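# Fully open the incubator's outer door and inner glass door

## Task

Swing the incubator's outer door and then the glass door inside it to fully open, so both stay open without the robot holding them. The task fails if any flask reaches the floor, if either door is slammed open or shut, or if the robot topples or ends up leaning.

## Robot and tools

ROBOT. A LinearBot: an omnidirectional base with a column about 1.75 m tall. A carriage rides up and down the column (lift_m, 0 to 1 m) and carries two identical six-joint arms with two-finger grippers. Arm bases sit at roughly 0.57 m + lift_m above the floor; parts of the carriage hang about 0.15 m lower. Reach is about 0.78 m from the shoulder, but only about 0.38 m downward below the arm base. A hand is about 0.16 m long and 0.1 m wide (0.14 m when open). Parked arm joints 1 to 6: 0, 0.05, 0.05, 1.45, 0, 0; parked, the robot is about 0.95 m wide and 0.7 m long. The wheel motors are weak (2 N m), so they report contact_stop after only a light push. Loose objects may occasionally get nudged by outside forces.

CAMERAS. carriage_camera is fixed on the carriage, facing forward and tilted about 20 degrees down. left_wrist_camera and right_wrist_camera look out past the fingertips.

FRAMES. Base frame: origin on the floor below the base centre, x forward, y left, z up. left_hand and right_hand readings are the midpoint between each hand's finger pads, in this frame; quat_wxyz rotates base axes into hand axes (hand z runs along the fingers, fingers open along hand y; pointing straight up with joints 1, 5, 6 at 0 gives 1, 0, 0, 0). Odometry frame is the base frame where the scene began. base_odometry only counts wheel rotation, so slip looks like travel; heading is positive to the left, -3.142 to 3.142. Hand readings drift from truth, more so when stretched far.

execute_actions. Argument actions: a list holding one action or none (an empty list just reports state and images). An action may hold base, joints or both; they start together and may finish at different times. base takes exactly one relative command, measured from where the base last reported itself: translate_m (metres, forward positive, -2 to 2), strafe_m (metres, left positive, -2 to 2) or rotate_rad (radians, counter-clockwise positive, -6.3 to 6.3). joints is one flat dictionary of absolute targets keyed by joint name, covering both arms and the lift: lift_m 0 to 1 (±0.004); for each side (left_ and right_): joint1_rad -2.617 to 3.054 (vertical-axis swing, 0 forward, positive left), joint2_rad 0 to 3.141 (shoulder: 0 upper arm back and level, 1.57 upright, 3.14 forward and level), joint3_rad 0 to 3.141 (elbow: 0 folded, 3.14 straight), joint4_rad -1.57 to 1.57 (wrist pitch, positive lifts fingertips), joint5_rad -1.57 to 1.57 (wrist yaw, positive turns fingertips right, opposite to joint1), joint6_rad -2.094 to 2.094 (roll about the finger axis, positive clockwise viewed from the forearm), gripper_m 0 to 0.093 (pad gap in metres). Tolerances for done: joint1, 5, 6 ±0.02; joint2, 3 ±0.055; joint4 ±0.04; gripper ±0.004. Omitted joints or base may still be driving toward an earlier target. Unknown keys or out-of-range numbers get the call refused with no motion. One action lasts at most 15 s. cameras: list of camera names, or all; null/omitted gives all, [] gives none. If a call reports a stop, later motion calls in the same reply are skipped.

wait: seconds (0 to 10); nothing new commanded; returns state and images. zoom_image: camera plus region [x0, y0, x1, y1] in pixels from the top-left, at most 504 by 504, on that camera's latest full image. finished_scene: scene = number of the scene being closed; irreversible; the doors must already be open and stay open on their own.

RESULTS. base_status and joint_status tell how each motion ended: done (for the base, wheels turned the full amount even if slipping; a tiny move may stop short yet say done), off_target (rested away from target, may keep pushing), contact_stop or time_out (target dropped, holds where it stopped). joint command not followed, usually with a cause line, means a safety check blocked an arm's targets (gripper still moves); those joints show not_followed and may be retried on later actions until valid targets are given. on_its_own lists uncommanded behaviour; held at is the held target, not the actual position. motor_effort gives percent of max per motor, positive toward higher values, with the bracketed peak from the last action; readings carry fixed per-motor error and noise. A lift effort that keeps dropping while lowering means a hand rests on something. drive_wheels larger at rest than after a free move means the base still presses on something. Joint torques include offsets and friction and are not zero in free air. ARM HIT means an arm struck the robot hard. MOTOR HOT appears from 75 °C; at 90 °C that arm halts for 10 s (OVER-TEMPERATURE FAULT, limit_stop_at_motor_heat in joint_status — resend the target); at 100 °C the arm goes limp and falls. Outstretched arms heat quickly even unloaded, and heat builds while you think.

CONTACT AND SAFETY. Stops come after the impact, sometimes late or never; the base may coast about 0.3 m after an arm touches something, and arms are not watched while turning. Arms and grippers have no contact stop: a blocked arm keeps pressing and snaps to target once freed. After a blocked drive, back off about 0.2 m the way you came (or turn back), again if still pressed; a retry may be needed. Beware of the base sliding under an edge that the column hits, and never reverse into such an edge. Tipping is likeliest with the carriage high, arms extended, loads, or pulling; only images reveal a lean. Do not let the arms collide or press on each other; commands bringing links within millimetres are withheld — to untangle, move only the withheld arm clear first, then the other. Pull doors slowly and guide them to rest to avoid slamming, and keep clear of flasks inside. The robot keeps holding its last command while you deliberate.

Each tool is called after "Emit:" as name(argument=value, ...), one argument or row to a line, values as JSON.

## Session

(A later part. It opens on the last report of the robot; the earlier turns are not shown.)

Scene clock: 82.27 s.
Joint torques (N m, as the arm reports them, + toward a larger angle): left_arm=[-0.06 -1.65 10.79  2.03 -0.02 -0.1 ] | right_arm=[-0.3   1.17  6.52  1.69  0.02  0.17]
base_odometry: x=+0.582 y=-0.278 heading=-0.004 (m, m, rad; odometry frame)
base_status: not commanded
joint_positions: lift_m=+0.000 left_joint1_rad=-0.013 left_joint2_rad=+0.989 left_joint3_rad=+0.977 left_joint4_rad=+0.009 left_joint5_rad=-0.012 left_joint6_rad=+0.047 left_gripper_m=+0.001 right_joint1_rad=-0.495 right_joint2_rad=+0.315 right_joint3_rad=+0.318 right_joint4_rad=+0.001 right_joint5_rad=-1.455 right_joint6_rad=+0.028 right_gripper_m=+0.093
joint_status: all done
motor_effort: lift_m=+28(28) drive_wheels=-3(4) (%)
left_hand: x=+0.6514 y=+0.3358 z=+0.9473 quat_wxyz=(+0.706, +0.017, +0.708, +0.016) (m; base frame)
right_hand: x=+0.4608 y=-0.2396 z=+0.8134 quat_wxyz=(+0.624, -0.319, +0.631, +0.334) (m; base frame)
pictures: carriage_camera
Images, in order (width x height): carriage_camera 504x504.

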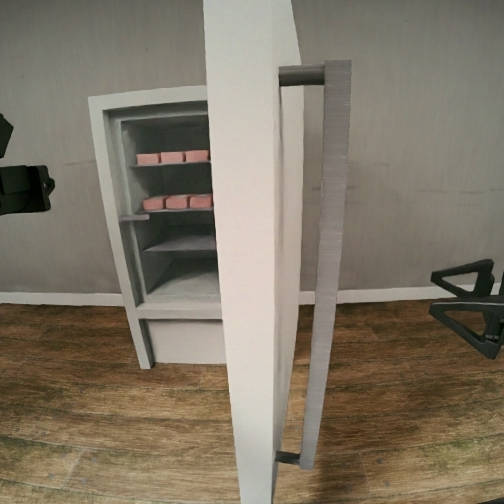

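Emit:
execute_actions(
  actions=[
    {"base":{"strafe_m":-0.2},"joints":{"right_joint1_rad":-1.2,"right_joint2_rad":0.05,"right_joint3_rad":0.05,"right_joint4_rad":1.45,"right_joint5_rad":0}},
  ],
  cameras=["carriage_camera"],
)

Emit:
execute_actions(
  actions=[
    {"base":{"strafe_m":-0.1}},
  ],
  cameras=[],
)

Emit:
execute_actions(
  actions=[
    {"base":{"strafe_m":-0.1}},
  ],
  cameras=[],
)

Emit:
execute_actions(
  actions=[
    {"base":{"strafe_m":-0.1}},
  ],
  cameras=["carriage_camera","left_wrist_camera"],
)

Scene clock: 87.47 s.
Joint torques (N m, as the arm reports them, + toward a larger angle): left_arm=[-0.06 -1.62 10.49  2.01 -0.02 -0.11] | right_arm=[-0.27  3.06  5.26 -0.11  0.01  0.17]
base_odometry: x=+0.581 y=-0.478 heading=-0.004 (m, m, rad; odometry frame)
base_status: done
joint_positions: lift_m=+0.000 left_joint1_rad=-0.013 left_joint2_rad=+0.989 left_joint3_rad=+0.977 left_joint4_rad=+0.007 left_joint5_rad=-0.012 left_joint6_rad=+0.047 left_gripper_m=+0.001 right_joint1_rad=-1.196 right_joint2_rad=+0.068 right_joint3_rad=+0.064 right_joint4_rad=+1.442 right_joint5_rad=-0.006 right_joint6_rad=+0.028 right_gripper_m=+0.093
joint_status: all done
motor_effort: lift_m=+28(29) drive_wheels=-5(21) (%)
left_hand: x=+0.6514 y=+0.3358 z=+0.9468 quat_wxyz=(+0.705, +0.017, +0.709, +0.016) (m; base frame)
right_hand: x=+0.2984 y=-0.3702 z=+0.9913 quat_wxyz=(+0.833, +0.036, +0.056, -0.550) (m; base frame)
pictures: carriage_camera
Images, in order (width x height): carriage_camera 504x504.

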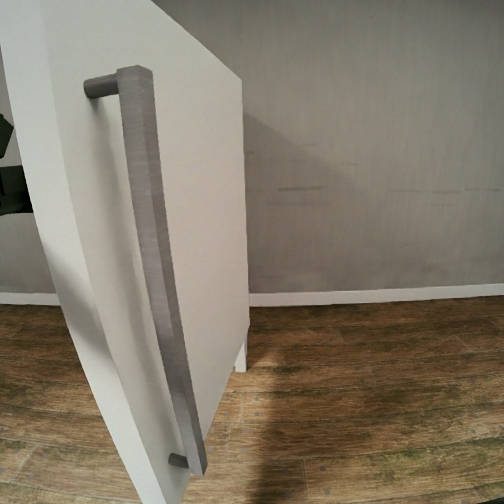

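Scene clock: 89.13 s.
Joint torques (N m, as the arm reports them, + toward a larger angle): left_arm=[-0.41 -1.64 10.58  2.05 -0.07 -0.11] | right_arm=[-0.23  3.15  5.22 -0.13  0.    0.18]
base_odometry: x=+0.580 y=-0.578 heading=-0.005 (m, m, rad; odometry frame)
base_status: done
joint_positions: lift_m=+0.000 left_joint1_rad=-0.009 left_joint2_rad=+0.989 left_joint3_rad=+0.977 left_joint4_rad=+0.006 left_joint5_rad=-0.007 left_joint6_rad=+0.047 left_gripper_m=+0.001 right_joint1_rad=-1.196 right_joint2_rad=+0.068 right_joint3_rad=+0.064 right_joint4_rad=+1.445 right_joint5_rad=-0.005 right_joint6_rad=+0.028 right_gripper_m=+0.093
joint_status: not commanded
motor_effort: lift_m=+30(28) drive_wheels=-4(21) (%)
left_hand: x=+0.6514 y=+0.3366 z=+0.9466 quat_wxyz=(+0.705, +0.017, +0.709, +0.016) (m; base frame)
right_hand: x=+0.2981 y=-0.3697 z=+0.9913 quat_wxyz=(+0.833, +0.035, +0.055, -0.550) (m; base frame)
pictures: none
No camera images: the call's "cameras" was empty. Leave "cameras" out to get every camera's image.

Scene clock: 90.77 s.
Joint torques (N m, as the arm reports them, + toward a larger angle): left_arm=[-0.72 -0.24 10.54  2.14  0.36 -0.05] | right_arm=[-0.27  3.09  5.2  -0.16  0.    0.17]
base_odometry: x=+0.579 y=-0.678 heading=-0.005 (m, m, rad; odometry frame)
base_status: done
joint_positions: lift_m=+0.000 left_joint1_rad=-0.006 left_joint2_rad=+0.971 left_joint3_rad=+0.977 left_joint4_rad=-0.006 left_joint5_rad=-0.058 left_joint6_rad=+0.041 left_gripper_m=+0.001 right_joint1_rad=-1.196 right_joint2_rad=+0.068 right_joint3_rad=+0.064 right_joint4_rad=+1.446 right_joint5_rad=-0.005 right_joint6_rad=+0.028 right_gripper_m=+0.093
joint_status: not commanded
motor_effort: lift_m=+29(28) drive_wheels=-2(22) (%)
left_hand: x=+0.6462 y=+0.3464 z=+0.9500 quat_wxyz=(+0.707, -0.004, +0.707, +0.033) (m; base frame)
right_hand: x=+0.2979 y=-0.3694 z=+0.9914 quat_wxyz=(+0.833, +0.035, +0.054, -0.550) (m; base frame)
pictures: none
No camera images: the call's "cameras" was empty. Leave "cameras" out to get every camera's image.

Scene clock: 92.43 s.
Joint torques (N m, as the arm reports them, + toward a larger angle): left_arm=[-0.8  -0.88 10.34  2.1   0.02 -0.02] | right_arm=[-0.27  3.08  5.22 -0.18  0.    0.17]
base_odometry: x=+0.578 y=-0.778 heading=-0.005 (m, m, rad; odometry frame)
base_status: done
joint_positions: lift_m=+0.000 left_joint1_rad=-0.005 left_joint2_rad=+0.978 left_joint3_rad=+0.980 left_joint4_rad=+0.001 left_joint5_rad=-0.019 left_joint6_rad=+0.040 left_gripper_m=+0.001 right_joint1_rad=-1.196 right_joint2_rad=+0.068 right_joint3_rad=+0.064 right_joint4_rad=+1.447 right_joint5_rad=-0.005 right_joint6_rad=+0.028 right_gripper_m=+0.093
joint_status: not commanded
motor_effort: lift_m=+28(29) drive_wheels=-4(23) (%)
left_hand: x=+0.6481 y=+0.3400 z=+0.9505 quat_wxyz=(+0.708, +0.009, +0.706, +0.019) (m; base frame)
right_hand: x=+0.2978 y=-0.3691 z=+0.9914 quat_wxyz=(+0.833, +0.034, +0.054, -0.550) (m; base frame)
pictures: carriage_camera, left_wrist_camera
Images, in order (width x height): carriage_camera 504x504, left_wrist_camera 504x504.

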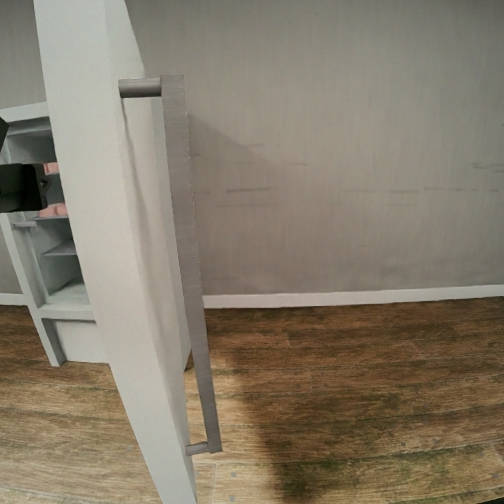

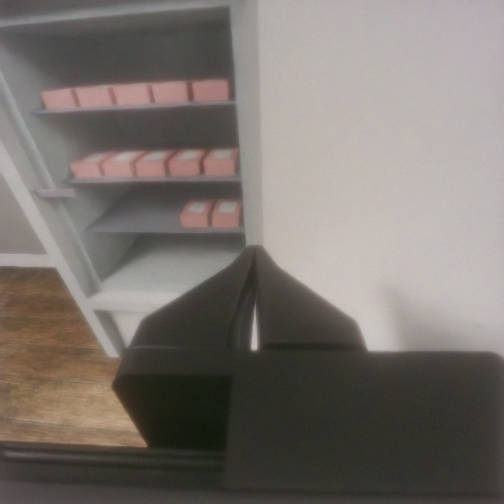

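Past 90°. Continue.

Emit:
execute_actions(
  actions=[
    {"base":{"strafe_m":-0.08}},
  ],
  cameras=[],
)

Emit:
execute_actions(
  actions=[
    {"base":{"strafe_m":-0.08}},
  ],
  cameras=[],
)

Emit:
execute_actions(
  actions=[
    {"base":{"strafe_m":-0.08}},
  ],
  cameras=["carriage_camera","left_wrist_camera"],
)

Scene clock: 96.23 s.
Joint torques (N m, as the arm reports them, + toward a larger angle): left_arm=[-0.69 -0.84 10.35  2.05  0.03 -0.02] | right_arm=[-0.27  3.07  5.2  -0.17  0.    0.16]
base_odometry: x=+0.578 y=-0.858 heading=-0.005 (m, m, rad; odometry frame)
base_status: done
joint_positions: lift_m=+0.000 left_joint1_rad=-0.005 left_joint2_rad=+0.978 left_joint3_rad=+0.980 left_joint4_rad=+0.003 left_joint5_rad=-0.018 left_joint6_rad=+0.040 left_gripper_m=+0.001 right_joint1_rad=-1.196 right_joint2_rad=+0.068 right_joint3_rad=+0.064 right_joint4_rad=+1.448 right_joint5_rad=-0.005 right_joint6_rad=+0.028 right_gripper_m=+0.093
joint_status: not commanded
motor_effort: lift_m=+27(28) drive_wheels=-3(21) (%)
left_hand: x=+0.6481 y=+0.3398 z=+0.9510 quat_wxyz=(+0.709, +0.010, +0.705, +0.019) (m; base frame)
right_hand: x=+0.2978 y=-0.3690 z=+0.9914 quat_wxyz=(+0.833, +0.034, +0.053, -0.550) (m; base frame)
pictures: none
No camera images: the call's "cameras" was empty. Leave "cameras" out to get every camera's image.

Scene clock: 97.57 s.
Joint torques (N m, as the arm reports them, + toward a larger angle): left_arm=[-4.9  -0.18 10.17  2.11  1.16  0.23] | right_arm=[-0.27  3.15  5.26 -0.17  0.    0.17]
base_odometry: x=+0.577 y=-0.925 heading=-0.005 (m, m, rad; odometry frame)
base_status: strafe_m contact_stop (by the wheels' count: -0.067 of -0.080)
joint_positions: lift_m=+0.000 left_joint1_rad=+0.042 left_joint2_rad=+0.974 left_joint3_rad=+0.980 left_joint4_rad=-0.003 left_joint5_rad=-0.157 left_joint6_rad=+0.020 left_gripper_m=+0.001 right_joint1_rad=-1.196 right_joint2_rad=+0.068 right_joint3_rad=+0.064 right_joint4_rad=+1.447 right_joint5_rad=-0.004 right_joint6_rad=+0.028 right_gripper_m=+0.093
joint_status: not commanded
motor_effort: lift_m=+29(29) drive_wheels=+8(21) (%)
left_hand: x=+0.6435 y=+0.3806 z=+0.9509 quat_wxyz=(+0.704, -0.063, +0.703, +0.077) (m; base frame)
right_hand: x=+0.2977 y=-0.3692 z=+0.9914 quat_wxyz=(+0.833, +0.035, +0.053, -0.550) (m; base frame)
pictures: none
No camera images: the call's "cameras" was empty. Leave "cameras" out to get every camera's image.

not run: a stop came earlier in this reply.

Emit:
execute_actions(
  actions=[
    {"base":{"strafe_m":1.43},"joints":{"right_joint1_rad":0,"left_joint1_rad":0}},
  ],
)

Emit:
execute_actions(
  actions=[
    {"base":{"translate_m":0.3},"joints":{"right_joint2_rad":1.0,"right_joint3_rad":0.6,"right_joint4_rad":0.1,"left_joint2_rad":0.05,"left_joint3_rad":0.05,"left_joint4_rad":1.45}},
  ],
  cameras=["carriage_camera","right_wrist_camera"],
)

Scene clock: 105.30 s.
Joint torques (N m, as the arm reports them, + toward a larger angle): left_arm=[-0.73 -0.53 10.34  2.09  0.02  0.01] | right_arm=[ 0.27  3.07  5.23 -0.17  0.    0.17]
base_odometry: x=+0.583 y=+0.505 heading=-0.005 (m, m, rad; odometry frame)
base_status: done
joint_positions: lift_m=+0.000 left_joint1_rad=+0.008 left_joint2_rad=+0.974 left_joint3_rad=+0.980 left_joint4_rad=+0.000 left_joint5_rad=-0.018 left_joint6_rad=+0.038 left_gripper_m=+0.001 right_joint1_rad=-0.004 right_joint2_rad=+0.068 right_joint3_rad=+0.064 right_joint4_rad=+1.447 right_joint5_rad=-0.004 right_joint6_rad=+0.028 right_gripper_m=+0.093
joint_status: all done
motor_effort: lift_m=+28(29) drive_wheels=-4(31) (%)
left_hand: x=+0.6470 y=+0.3445 z=+0.9516 quat_wxyz=(+0.709, +0.004, +0.705, +0.022) (m; base frame)
right_hand: x=+0.3180 y=-0.3381 z=+0.9914 quat_wxyz=(+0.998, -0.001, +0.064, +0.012) (m; base frame)
pictures: carriage_camera, left_wrist_camera, right_wrist_camera
Images, in order (width x height): carriage_camera 504x504, left_wrist_camera 504x504, right_wrist_camera 504x504.

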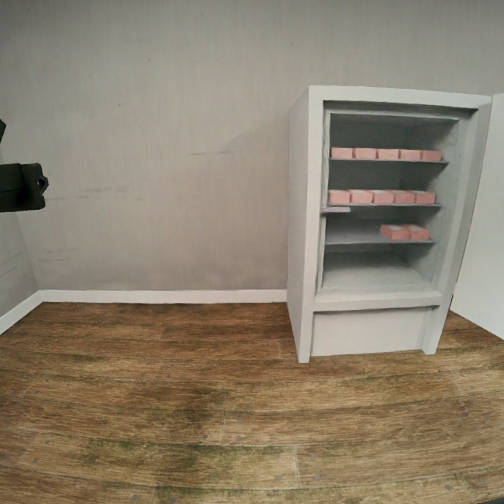

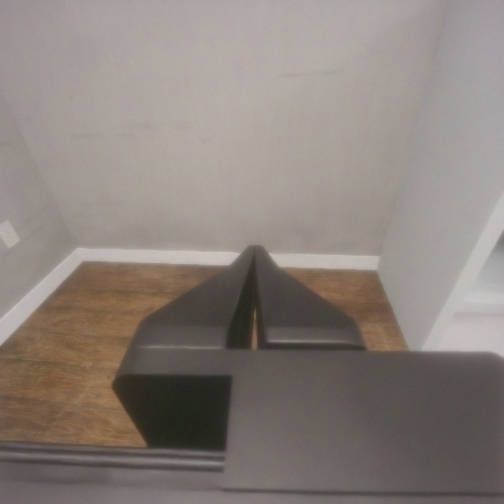

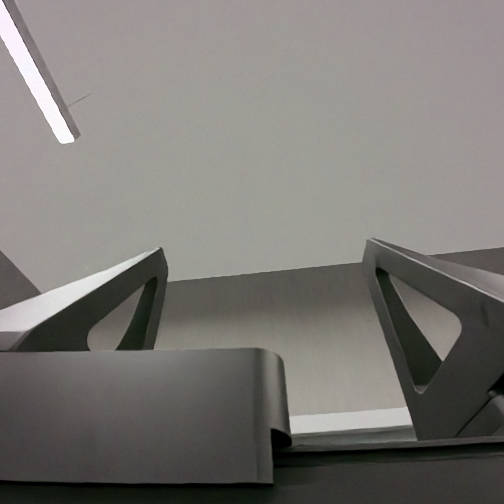

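Scene clock: 107.87 s.
Joint torques (N m, as the arm reports them, + toward a larger angle): left_arm=[-0.72  2.32  4.27 -0.1   0.03  0.01] | right_arm=[ 0.26 -2.22  9.99  2.39 -0.01  0.17]
base_odometry: x=+0.883 y=+0.504 heading=-0.004 (m, m, rad; odometry frame)
base_status: done
joint_positions: lift_m=+0.000 left_joint1_rad=+0.008 left_joint2_rad=+0.066 left_joint3_rad=+0.073 left_joint4_rad=+1.443 left_joint5_rad=-0.018 left_joint6_rad=+0.038 left_gripper_m=+0.001 right_joint1_rad=-0.004 right_joint2_rad=+0.992 right_joint3_rad=+0.586 right_joint4_rad=+0.106 right_joint5_rad=-0.004 right_joint6_rad=+0.028 right_gripper_m=+0.093
joint_status: all done
motor_effort: lift_m=+28(29) drive_wheels=-7(24) (%)
left_hand: x=+0.3158 y=+0.3420 z=+0.9937 quat_wxyz=(+0.998, -0.008, +0.061, +0.023) (m; base frame)
right_hand: x=+0.6442 y=-0.3395 z=+0.7775 quat_wxyz=(+0.594, +0.012, +0.804, +0.009) (m; base frame)
pictures: carriage_camera, right_wrist_camera
Images, in order (width x height): carriage_camera 504x504, right_wrist_camera 504x504.

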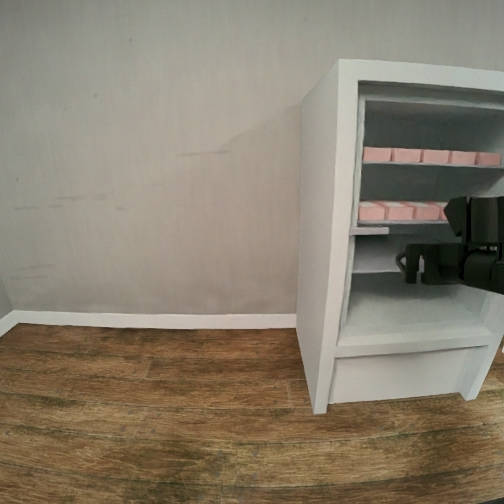

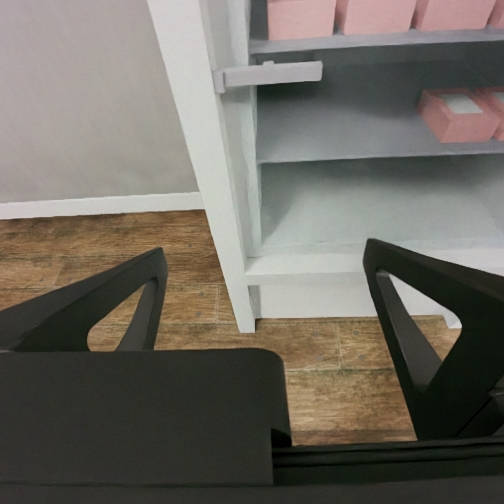

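Emit:
execute_actions(
  actions=[
    {"base":{"translate_m":0.1},"joints":{"right_joint3_rad":0.4,"right_joint4_rad":0.6,"right_joint6_rad":1.57}},
  ],
  cameras=["carriage_camera","right_wrist_camera"],
)

Emit:
zoom_image(
  camera="right_wrist_camera",
  region=[150,50,400,300],
)

Scene clock: 113.00 s.
Joint torques (N m, as the arm reports them, + toward a larger angle): left_arm=[-0.72  2.21  4.31 -0.14  0.02  0.01] | right_arm=[ 0.29 -1.8   7.66  2.42 -0.01  0.1 ]
base_odometry: x=+0.983 y=+0.504 heading=-0.003 (m, m, rad; odometry frame)
base_status: done
joint_positions: lift_m=+0.000 left_joint1_rad=+0.008 left_joint2_rad=+0.066 left_joint3_rad=+0.073 left_joint4_rad=+1.447 left_joint5_rad=-0.018 left_joint6_rad=+0.038 left_gripper_m=+0.001 right_joint1_rad=-0.004 right_joint2_rad=+0.992 right_joint3_rad=+0.411 right_joint4_rad=+0.600 right_joint5_rad=-0.004 right_joint6_rad=+1.562 right_gripper_m=+0.093
joint_status: all done
motor_effort: lift_m=+28(28) drive_wheels=-6(23) (%)
left_hand: x=+0.3148 y=+0.3419 z=+0.9939 quat_wxyz=(+0.998, -0.008, +0.059, +0.023) (m; base frame)
right_hand: x=+0.6440 y=-0.3395 z=+0.8117 quat_wxyz=(+0.507, +0.493, +0.497, +0.502) (m; base frame)
pictures: carriage_camera, right_wrist_camera
Images, in order (width x height): carriage_camera 504x504, right_wrist_camera 504x504.

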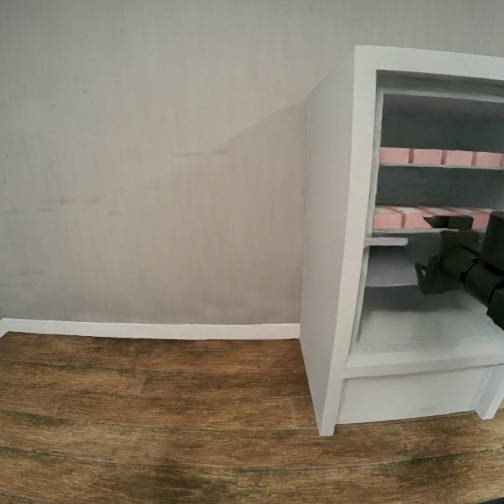

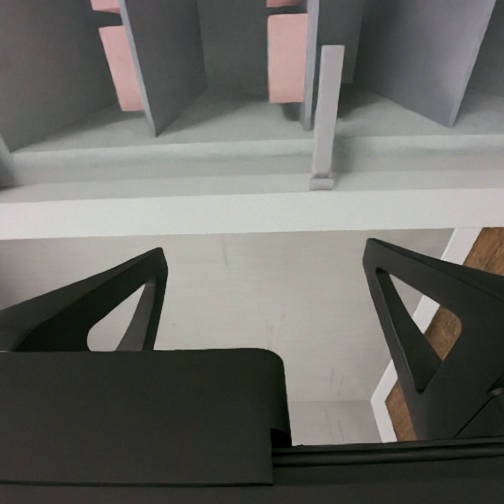

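Region (150, 50, 400, 300) of right_wrist_camera's 504x504 image, scaled by 2.016, with more detail than that image has.

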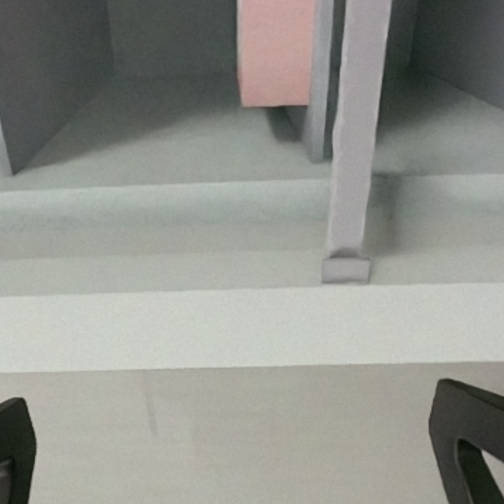

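Emit:
execute_actions(
  actions=[
    {"base":{"translate_m":0.13},"joints":{"right_joint2_rad":0.62,"right_joint3_rad":0.02}},
  ],
  cameras=["carriage_camera","right_wrist_camera"],
)

Scene clock: 118.27 s.
Joint torques (N m, as the arm reports them, + toward a larger angle): left_arm=[-0.73  2.36  4.32 -0.16  0.02  0.01] | right_arm=[ 0.27 -0.91  7.35  2.33 -0.01  0.1 ]
base_odometry: x=+1.113 y=+0.504 heading=-0.002 (m, m, rad; odometry frame)
base_status: done
joint_positions: lift_m=+0.000 left_joint1_rad=+0.008 left_joint2_rad=+0.066 left_joint3_rad=+0.073 left_joint4_rad=+1.449 left_joint5_rad=-0.017 left_joint6_rad=+0.038 left_gripper_m=+0.001 right_joint1_rad=-0.004 right_joint2_rad=+0.634 right_joint3_rad=+0.037 right_joint4_rad=+0.605 right_joint5_rad=-0.004 right_joint6_rad=+1.562 right_gripper_m=+0.093
joint_status: all done
motor_effort: lift_m=+27(29) drive_wheels=-6(22) (%)
left_hand: x=+0.3144 y=+0.3419 z=+0.9939 quat_wxyz=(+0.998, -0.008, +0.058, +0.023) (m; base frame)
right_hand: x=+0.5745 y=-0.3392 z=+0.7406 quat_wxyz=(+0.504, +0.496, +0.500, +0.500) (m; base frame)
pictures: carriage_camera, right_wrist_camera
Images, in order (width x height): carriage_camera 504x504, right_wrist_camera 504x504.

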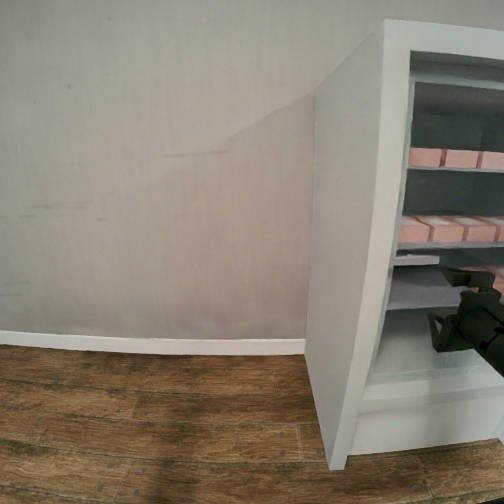

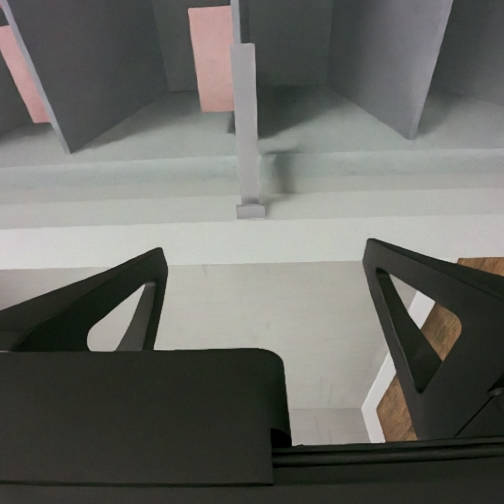

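Emit:
execute_actions(
  actions=[
    {"base":{"translate_m":0.08},"joints":{"lift_m":0.015}},
  ],
  cameras=["carriage_camera","right_wrist_camera"],
)

Scene clock: 121.87 s.
Joint torques (N m, as the arm reports them, + toward a larger angle): left_arm=[-0.74  2.38  4.28 -0.2   0.01  0.  ] | right_arm=[ 0.26 -0.81  7.28  2.33 -0.01  0.1 ]
base_odometry: x=+1.193 y=+0.504 heading=-0.001 (m, m, rad; odometry frame)
base_status: done
joint_positions: lift_m=+0.015 left_joint1_rad=+0.008 left_joint2_rad=+0.066 left_joint3_rad=+0.073 left_joint4_rad=+1.450 left_joint5_rad=-0.016 left_joint6_rad=+0.038 left_gripper_m=+0.001 right_joint1_rad=-0.004 right_joint2_rad=+0.634 right_joint3_rad=+0.037 right_joint4_rad=+0.608 right_joint5_rad=-0.004 right_joint6_rad=+1.562 right_gripper_m=+0.093
joint_status: all done
motor_effort: lift_m=+30(38) drive_wheels=-6(22) (%)
left_hand: x=+0.3140 y=+0.3417 z=+1.0087 quat_wxyz=(+0.998, -0.007, +0.057, +0.023) (m; base frame)
right_hand: x=+0.5745 y=-0.3392 z=+0.7562 quat_wxyz=(+0.505, +0.495, +0.499, +0.500) (m; base frame)
pictures: carriage_camera, right_wrist_camera
Images, in order (width x height): carriage_camera 504x504, right_wrist_camera 504x504.

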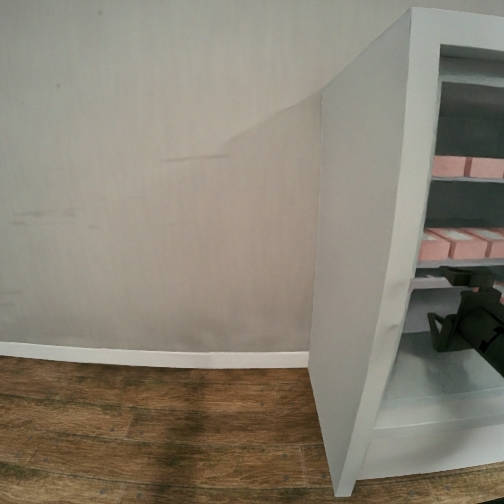

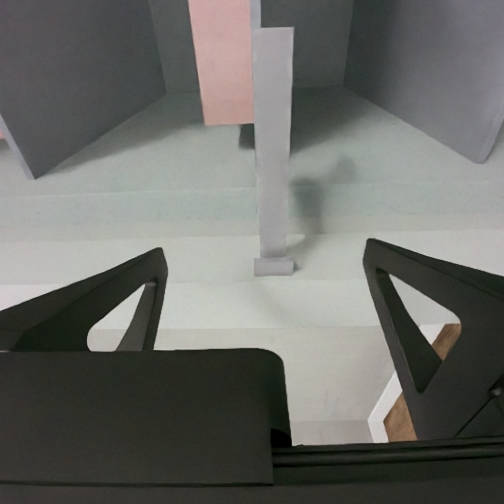

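Emit:
execute_actions(
  actions=[
    {"base":{"strafe_m":-0.03},"joints":{"lift_m":0.01}},
  ],
  cameras=[],
)

Emit:
execute_actions(
  actions=[
    {"base":{"translate_m":0.06}},
  ],
  cameras=["carriage_camera","right_wrist_camera"],
)

Scene clock: 126.47 s.
Joint torques (N m, as the arm reports them, + toward a larger angle): left_arm=[-0.72  2.32  4.58 -0.16  0.    0.  ] | right_arm=[ 0.27 -0.84  7.12  2.36  0.    0.1 ]
base_odometry: x=+1.194 y=+0.474 heading=-0.001 (m, m, rad; odometry frame)
base_status: done
joint_positions: lift_m=+0.010 left_joint1_rad=+0.008 left_joint2_rad=+0.066 left_joint3_rad=+0.070 left_joint4_rad=+1.450 left_joint5_rad=-0.016 left_joint6_rad=+0.038 left_gripper_m=+0.001 right_joint1_rad=-0.004 right_joint2_rad=+0.634 right_joint3_rad=+0.037 right_joint4_rad=+0.604 right_joint5_rad=-0.004 right_joint6_rad=+1.562 right_gripper_m=+0.093
joint_status: all done
motor_effort: lift_m=+27(31) drive_wheels=-4(19) (%)
left_hand: x=+0.3149 y=+0.3417 z=+1.0031 quat_wxyz=(+0.998, -0.007, +0.059, +0.023) (m; base frame)
right_hand: x=+0.5745 y=-0.3392 z=+0.7506 quat_wxyz=(+0.504, +0.496, +0.500, +0.499) (m; base frame)
pictures: none
No camera images: the call's "cameras" was empty. Leave "cameras" out to get every camera's image.

Scene clock: 127.83 s.
Joint torques (N m, as the arm reports them, + toward a larger angle): left_arm=[-0.75  2.41  4.61 -0.2   0.02  0.01] | right_arm=[ 0.27 -0.74  7.05  2.32 -0.01  0.1 ]
base_odometry: x=+1.254 y=+0.474 heading=-0.002 (m, m, rad; odometry frame)
base_status: done
joint_positions: lift_m=+0.010 left_joint1_rad=+0.008 left_joint2_rad=+0.066 left_joint3_rad=+0.070 left_joint4_rad=+1.451 left_joint5_rad=-0.016 left_joint6_rad=+0.038 left_gripper_m=+0.001 right_joint1_rad=-0.004 right_joint2_rad=+0.634 right_joint3_rad=+0.037 right_joint4_rad=+0.604 right_joint5_rad=-0.004 right_joint6_rad=+1.562 right_gripper_m=+0.093
joint_status: not commanded
motor_effort: lift_m=+27(26) drive_wheels=-6(19) (%)
left_hand: x=+0.3148 y=+0.3417 z=+1.0032 quat_wxyz=(+0.998, -0.007, +0.058, +0.023) (m; base frame)
right_hand: x=+0.5745 y=-0.3392 z=+0.7506 quat_wxyz=(+0.504, +0.496, +0.500, +0.499) (m; base frame)
pictures: carriage_camera, right_wrist_camera
Images, in order (width x height): carriage_camera 504x504, right_wrist_camera 504x504.

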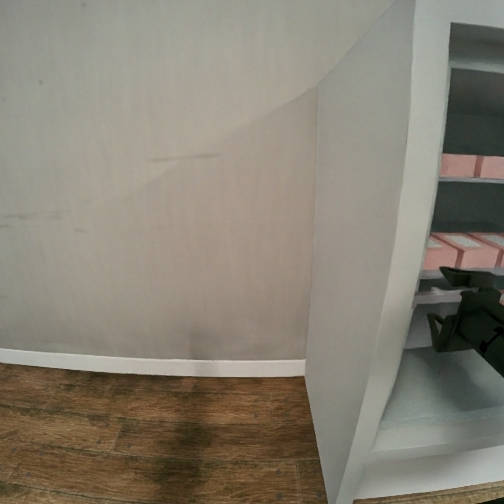

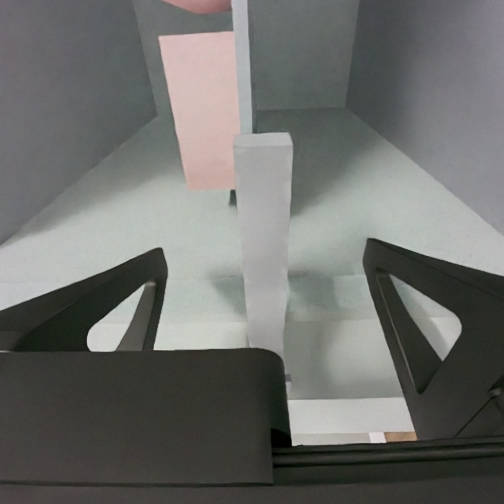

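Emit:
execute_actions(
  actions=[
    {"base":{"strafe_m":0.02}},
  ],
  cameras=[],
)

Emit:
execute_actions(
  actions=[
    {"base":{"translate_m":0.035}},
  ],
  cameras=["right_wrist_camera"],
)

Emit:
execute_actions(
  actions=[
    {"joints":{"right_gripper_m":0}},
  ],
  cameras=["right_wrist_camera"],
)

Emit:
execute_actions(
  actions=[
    {"joints":{"right_joint6_rad":1.2}},
  ],
  cameras=["carriage_camera","right_wrist_camera"],
)

Scene clock: 132.30 s.
Joint torques (N m, as the arm reports them, + toward a larger angle): left_arm=[-0.73  2.42  4.64 -0.16  0.01  0.01] | right_arm=[ 0.25 -0.83  7.14  2.36 -0.01  0.1 ]
base_odometry: x=+1.254 y=+0.494 heading=-0.002 (m, m, rad; odometry frame)
base_status: done
joint_positions: lift_m=+0.010 left_joint1_rad=+0.008 left_joint2_rad=+0.066 left_joint3_rad=+0.070 left_joint4_rad=+1.450 left_joint5_rad=-0.016 left_joint6_rad=+0.038 left_gripper_m=+0.001 right_joint1_rad=-0.004 right_joint2_rad=+0.634 right_joint3_rad=+0.037 right_joint4_rad=+0.605 right_joint5_rad=-0.003 right_joint6_rad=+1.562 right_gripper_m=+0.093
joint_status: not commanded
motor_effort: lift_m=+27(27) drive_wheels=-5(17) (%)
left_hand: x=+0.3150 y=+0.3416 z=+1.0031 quat_wxyz=(+0.998, -0.007, +0.059, +0.023) (m; base frame)
right_hand: x=+0.5745 y=-0.3393 z=+0.7507 quat_wxyz=(+0.504, +0.496, +0.500, +0.499) (m; base frame)
pictures: none
No camera images: the call's "cameras" was empty. Leave "cameras" out to get every camera's image.

Scene clock: 133.50 s.
Joint torques (N m, as the arm reports them, + toward a larger angle): left_arm=[-0.67  2.19  4.88 -0.12 -0.01  0.01] | right_arm=[-0.4   7.27  9.38  3.    0.31 -0.06]
base_odometry: x=+1.274 y=+0.492 heading=-0.007 (m, m, rad; odometry frame)
base_status: translate_m contact_stop (by the wheels' count: +0.020 of +0.035)
joint_positions: lift_m=+0.010 left_joint1_rad=+0.008 left_joint2_rad=+0.066 left_joint3_rad=+0.065 left_joint4_rad=+1.449 left_joint5_rad=-0.014 left_joint6_rad=+0.038 left_gripper_m=+0.001 right_joint1_rad=+0.007 right_joint2_rad=+0.532 right_joint3_rad=+0.012 right_joint4_rad=+0.542 right_joint5_rad=-0.032 right_joint6_rad=+1.579 right_gripper_m=+0.093
joint_status: not commanded
motor_effort: lift_m=+27(27) drive_wheels=+49(76) (%)
left_hand: x=+0.3168 y=+0.3414 z=+1.0018 quat_wxyz=(+0.998, -0.006, +0.062, +0.023) (m; base frame)
right_hand: x=+0.5655 y=-0.3313 z=+0.7504 quat_wxyz=(+0.494, +0.487, +0.502, +0.517) (m; base frame)
pictures: right_wrist_camera
Images, in order (width x height): right_wrist_camera 504x504.

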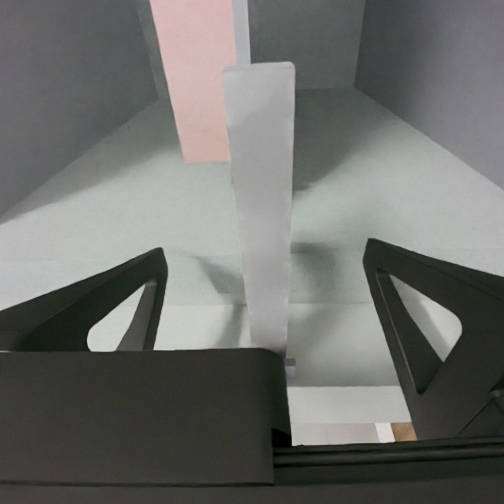

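not run: a stop came earlier in this reply.

not run: a stop came earlier in this reply.

Emit:
execute_actions(
  actions=[
    {"base":{"translate_m":-0.015},"joints":{"right_joint2_rad":0.62,"right_joint3_rad":0.02,"right_joint4_rad":0.6,"right_gripper_m":0}},
  ],
  cameras=["right_wrist_camera"],
)

Emit:
execute_actions(
  actions=[
    {"joints":{"right_joint6_rad":1.2}},
  ],
  cameras=["carriage_camera","right_wrist_camera"],
)

Scene clock: 136.60 s.
Joint torques (N m, as the arm reports them, + toward a larger angle): left_arm=[-0.72  2.32  5.08 -0.16 -0.01  0.  ] | right_arm=[-0.47 -0.08  7.53  2.37  0.16  0.02]
base_odometry: x=+1.259 y=+0.492 heading=-0.007 (m, m, rad; odometry frame)
base_status: done
joint_positions: lift_m=+0.010 left_joint1_rad=+0.008 left_joint2_rad=+0.066 left_joint3_rad=+0.064 left_joint4_rad=+1.449 left_joint5_rad=-0.013 left_joint6_rad=+0.038 left_gripper_m=+0.001 right_joint1_rad=+0.006 right_joint2_rad=+0.625 right_joint3_rad=+0.033 right_joint4_rad=+0.604 right_joint5_rad=-0.017 right_joint6_rad=+1.569 right_gripper_m=+0.015
joint_status: right_gripper_m off_target (ended at +0.015, target +0.000); the others done
motor_effort: lift_m=+27(28) drive_wheels=-12(23) (%)
left_hand: x=+0.3170 y=+0.3412 z=+1.0015 quat_wxyz=(+0.998, -0.006, +0.062, +0.023) (m; base frame)
right_hand: x=+0.5734 y=-0.3340 z=+0.7509 quat_wxyz=(+0.498, +0.491, +0.503, +0.508) (m; base frame)
pictures: right_wrist_camera
Images, in order (width x height): right_wrist_camera 504x504.

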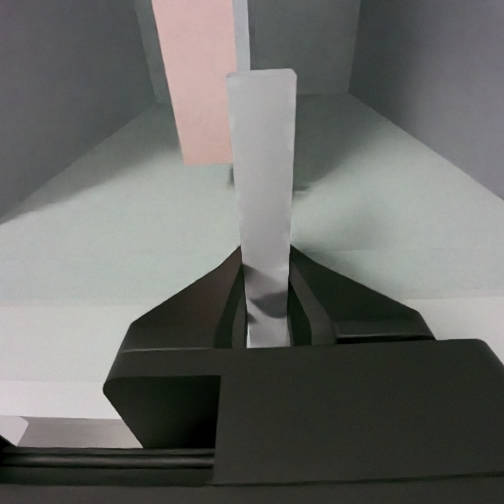

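Scene clock: 137.60 s.
Joint torques (N m, as the arm reports them, + toward a larger angle): left_arm=[-0.72  2.32  5.13 -0.15 -0.01  0.01] | right_arm=[-0.41 -0.09  7.54  2.48  0.12 -0.91]
base_odometry: x=+1.259 y=+0.492 heading=-0.007 (m, m, rad; odometry frame)
base_status: not commanded
joint_positions: lift_m=+0.010 left_joint1_rad=+0.008 left_joint2_rad=+0.066 left_joint3_rad=+0.064 left_joint4_rad=+1.449 left_joint5_rad=-0.013 left_joint6_rad=+0.038 left_gripper_m=+0.001 right_joint1_rad=+0.006 right_joint2_rad=+0.625 right_joint3_rad=+0.033 right_joint4_rad=+0.593 right_joint5_rad=-0.016 right_joint6_rad=+1.295 right_gripper_m=+0.015
joint_status: right_joint6_rad off_target (ended at +1.295, target +1.200)
motor_effort: lift_m=+27(28) drive_wheels=-12(12) (%)
left_hand: x=+0.3170 y=+0.3412 z=+1.0015 quat_wxyz=(+0.998, -0.006, +0.062, +0.023) (m; base frame)
right_hand: x=+0.5734 y=-0.3342 z=+0.7481 quat_wxyz=(+0.559, +0.420, +0.568, +0.433) (m; base frame)
pictures: carriage_camera, right_wrist_camera
Images, in order (width x height): carriage_camera 504x504, right_wrist_camera 504x504.

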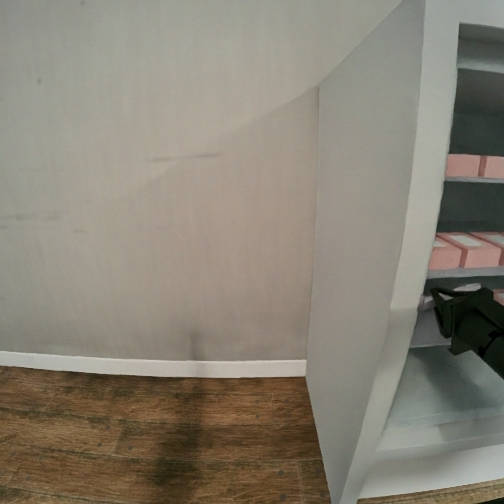

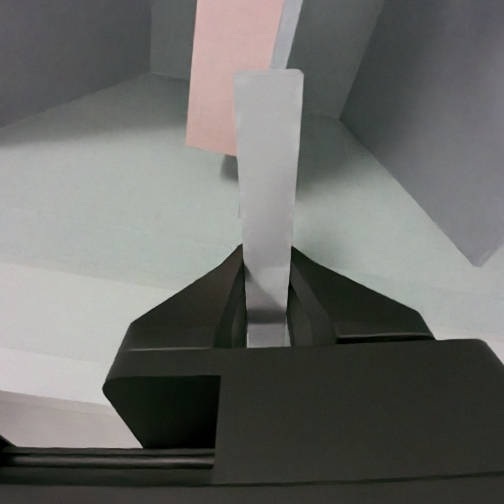

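It turns (spring-loaded).

Emit:
execute_actions(
  actions=[
    {"joints":{"right_joint6_rad":0.6}},
  ],
  cameras=["right_wrist_camera"],
)

Emit:
execute_actions(
  actions=[
    {"base":{"translate_m":-0.04},"joints":{"right_joint6_rad":0.6}},
  ],
  cameras=["carriage_camera","right_wrist_camera"],
)

Scene clock: 140.30 s.
Joint torques (N m, as the arm reports them, + toward a larger angle): left_arm=[-0.73  2.34  5.12 -0.15 -0.01  0.  ] | right_arm=[-0.11 -0.08  7.58  2.78 -0.06 -0.26]
base_odometry: x=+1.259 y=+0.492 heading=-0.008 (m, m, rad; odometry frame)
base_status: not commanded
joint_positions: lift_m=+0.010 left_joint1_rad=+0.008 left_joint2_rad=+0.066 left_joint3_rad=+0.064 left_joint4_rad=+1.450 left_joint5_rad=-0.013 left_joint6_rad=+0.038 left_gripper_m=+0.001 right_joint1_rad=+0.002 right_joint2_rad=+0.625 right_joint3_rad=+0.033 right_joint4_rad=+0.564 right_joint5_rad=+0.001 right_joint6_rad=+0.632 right_gripper_m=+0.015
joint_status: right_joint6_rad off_target (ended at +0.632, target +0.600)
motor_effort: lift_m=+27(28) drive_wheels=+5(13) (%)
left_hand: x=+0.3169 y=+0.3412 z=+1.0015 quat_wxyz=(+0.998, -0.006, +0.062, +0.023) (m; base frame)
right_hand: x=+0.5734 y=-0.3384 z=+0.7410 quat_wxyz=(+0.662, +0.223, +0.682, +0.217) (m; base frame)
pictures: right_wrist_camera
Images, in order (width x height): right_wrist_camera 504x504.

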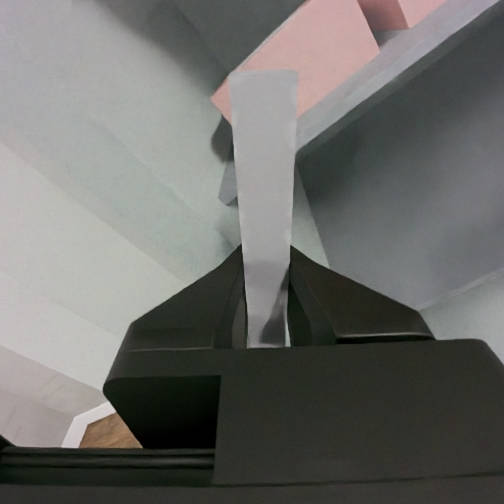

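Scene clock: 141.40 s.
Joint torques (N m, as the arm reports them, + toward a larger angle): left_arm=[-0.78  2.24  5.31 -0.12 -0.01  0.01] | right_arm=[-0.09 -0.09  7.55  2.83 -0.06 -0.21]
base_odometry: x=+1.219 y=+0.492 heading=-0.008 (m, m, rad; odometry frame)
base_status: done
joint_positions: lift_m=+0.010 left_joint1_rad=+0.008 left_joint2_rad=+0.066 left_joint3_rad=+0.064 left_joint4_rad=+1.450 left_joint5_rad=-0.013 left_joint6_rad=+0.038 left_gripper_m=+0.001 right_joint1_rad=+0.000 right_joint2_rad=+0.625 right_joint3_rad=+0.033 right_joint4_rad=+0.562 right_joint5_rad=-0.001 right_joint6_rad=+0.629 right_gripper_m=+0.015
joint_status: right_joint6_rad off_target (ended at +0.629, target +0.600)
motor_effort: lift_m=+27(27) drive_wheels=+7(21) (%)
left_hand: x=+0.3169 y=+0.3412 z=+1.0015 quat_wxyz=(+0.998, -0.006, +0.062, +0.023) (m; base frame)
right_hand: x=+0.5734 y=-0.3384 z=+0.7405 quat_wxyz=(+0.662, +0.222, +0.683, +0.216) (m; base frame)
pictures: carriage_camera, right_wrist_camera
Images, in order (width x height): carriage_camera 504x504, right_wrist_camera 504x504.

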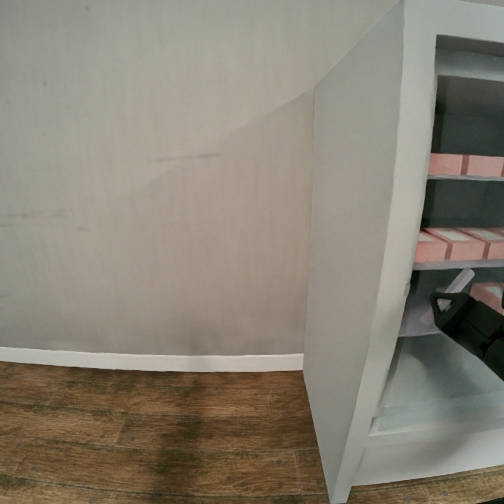

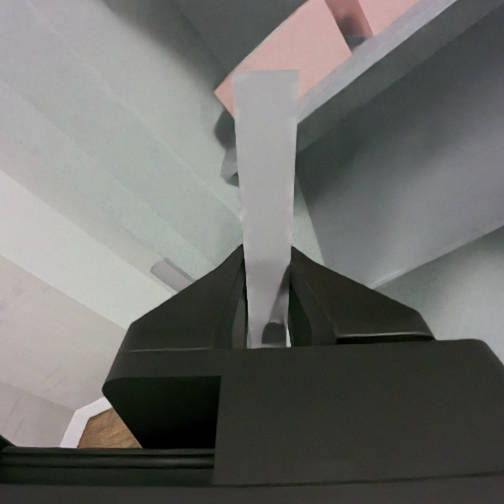

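Emit:
execute_actions(
  actions=[
    {"base":{"strafe_m":-0.025},"joints":{"right_joint5_rad":-0.12,"right_joint4_rad":0.58}},
  ],
  cameras=[],
)

Emit:
execute_actions(
  actions=[
    {"base":{"translate_m":-0.07},"joints":{"right_joint5_rad":-0.2}},
  ],
  cameras=[],
)

Emit:
execute_actions(
  actions=[
    {"base":{"strafe_m":-0.05},"joints":{"right_joint5_rad":-0.3}},
  ],
  cameras=[],
)

Emit:
execute_actions(
  actions=[
    {"base":{"translate_m":-0.08},"joints":{"right_joint5_rad":-0.38}},
  ],
  cameras=["carriage_camera","right_wrist_camera"],
)

Scene clock: 146.80 s.
Joint torques (N m, as the arm reports them, + toward a larger angle): left_arm=[-0.89  2.34  5.09 -0.13  0.01  0.  ] | right_arm=[-0.54 -0.12  7.65  2.62  0.18 -0.18]
base_odometry: x=+1.219 y=+0.467 heading=-0.008 (m, m, rad; odometry frame)
base_status: done
joint_positions: lift_m=+0.010 left_joint1_rad=+0.008 left_joint2_rad=+0.066 left_joint3_rad=+0.064 left_joint4_rad=+1.450 left_joint5_rad=-0.013 left_joint6_rad=+0.038 left_gripper_m=+0.001 right_joint1_rad=+0.008 right_joint2_rad=+0.625 right_joint3_rad=+0.033 right_joint4_rad=+0.561 right_joint5_rad=-0.139 right_joint6_rad=+0.624 right_gripper_m=+0.015
joint_status: all done
motor_effort: lift_m=+28(27) drive_wheels=+2(11) (%)
left_hand: x=+0.3169 y=+0.3412 z=+1.0015 quat_wxyz=(+0.998, -0.006, +0.062, +0.023) (m; base frame)
right_hand: x=+0.5715 y=-0.3125 z=+0.7403 quat_wxyz=(+0.644, +0.171, +0.697, +0.263) (m; base frame)
pictures: none
No camera images: the call's "cameras" was empty. Leave "cameras" out to get every camera's image.

Scene clock: 148.23 s.
Joint torques (N m, as the arm reports them, + toward a larger angle): left_arm=[-0.74  2.34  5.06 -0.14 -0.02  0.  ] | right_arm=[ 1.35 -0.12  7.59  2.61 -0.83 -0.17]
base_odometry: x=+1.149 y=+0.468 heading=-0.006 (m, m, rad; odometry frame)
base_status: done
joint_positions: lift_m=+0.010 left_joint1_rad=+0.008 left_joint2_rad=+0.066 left_joint3_rad=+0.064 left_joint4_rad=+1.449 left_joint5_rad=-0.013 left_joint6_rad=+0.038 left_gripper_m=+0.001 right_joint1_rad=-0.020 right_joint2_rad=+0.625 right_joint3_rad=+0.033 right_joint4_rad=+0.560 right_joint5_rad=-0.127 right_joint6_rad=+0.622 right_gripper_m=+0.015
joint_status: right_joint5_rad off_target (ended at -0.127, target -0.200)
motor_effort: lift_m=+27(28) drive_wheels=-6(24) (%)
left_hand: x=+0.3170 y=+0.3412 z=+1.0015 quat_wxyz=(+0.998, -0.006, +0.062, +0.023) (m; base frame)
right_hand: x=+0.5723 y=-0.3225 z=+0.7402 quat_wxyz=(+0.650, +0.184, +0.694, +0.249) (m; base frame)
pictures: none
No camera images: the call's "cameras" was empty. Leave "cameras" out to get every camera's image.

Scene clock: 149.50 s.
Joint torques (N m, as the arm reports them, + toward a larger angle): left_arm=[-0.71  2.39  5.12 -0.23 -0.01  0.01] | right_arm=[-1.22 -0.08  7.56  2.59  0.58 -0.08]
base_odometry: x=+1.149 y=+0.418 heading=-0.007 (m, m, rad; odometry frame)
base_status: done
joint_positions: lift_m=+0.010 left_joint1_rad=+0.008 left_joint2_rad=+0.066 left_joint3_rad=+0.064 left_joint4_rad=+1.450 left_joint5_rad=-0.013 left_joint6_rad=+0.038 left_gripper_m=+0.001 right_joint1_rad=+0.018 right_joint2_rad=+0.625 right_joint3_rad=+0.033 right_joint4_rad=+0.561 right_joint5_rad=-0.358 right_joint6_rad=+0.614 right_gripper_m=+0.015
joint_status: right_joint5_rad off_target (ended at -0.359, target -0.300)
motor_effort: lift_m=+27(27) drive_wheels=+3(15) (%)
left_hand: x=+0.3168 y=+0.3412 z=+1.0015 quat_wxyz=(+0.998, -0.006, +0.062, +0.023) (m; base frame)
right_hand: x=+0.5613 y=-0.2734 z=+0.7406 quat_wxyz=(+0.611, +0.089, +0.712, +0.335) (m; base frame)
pictures: none
No camera images: the call's "cameras" was empty. Leave "cameras" out to get every camera's image.

Scene clock: 151.00 s.
Joint torques (N m, as the arm reports them, + toward a larger angle): left_arm=[-0.74  2.36  5.06 -0.14 -0.01  0.01] | right_arm=[ 1.62 -0.1   7.56  2.61 -1.04 -0.1 ]
base_odometry: x=+1.069 y=+0.418 heading=-0.007 (m, m, rad; odometry frame)
base_status: done
joint_positions: lift_m=+0.010 left_joint1_rad=+0.008 left_joint2_rad=+0.066 left_joint3_rad=+0.064 left_joint4_rad=+1.449 left_joint5_rad=-0.013 left_joint6_rad=+0.038 left_gripper_m=+0.001 right_joint1_rad=-0.024 right_joint2_rad=+0.625 right_joint3_rad=+0.033 right_joint4_rad=+0.559 right_joint5_rad=-0.287 right_joint6_rad=+0.616 right_gripper_m=+0.015
joint_status: right_joint5_rad off_target (ended at -0.287, target -0.380)
motor_effort: lift_m=+27(27) drive_wheels=+1(17) (%)
left_hand: x=+0.3170 y=+0.3412 z=+1.0015 quat_wxyz=(+0.998, -0.006, +0.062, +0.023) (m; base frame)
right_hand: x=+0.5674 y=-0.2967 z=+0.7402 quat_wxyz=(+0.628, +0.129, +0.706, +0.299) (m; base frame)
pictures: carriage_camera, right_wrist_camera
Images, in order (width x height): carriage_camera 504x504, right_wrist_camera 504x504.

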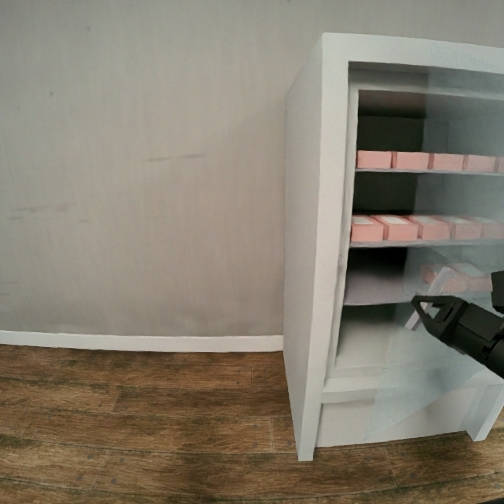

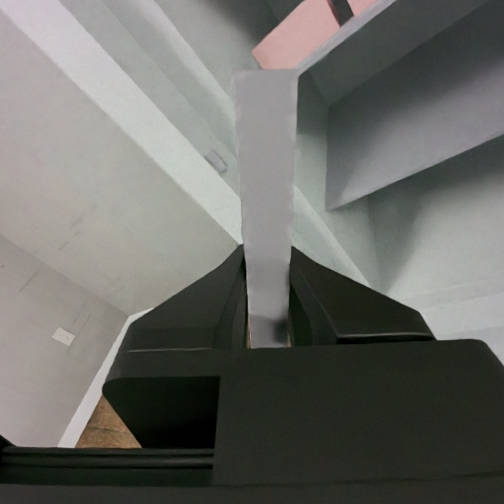

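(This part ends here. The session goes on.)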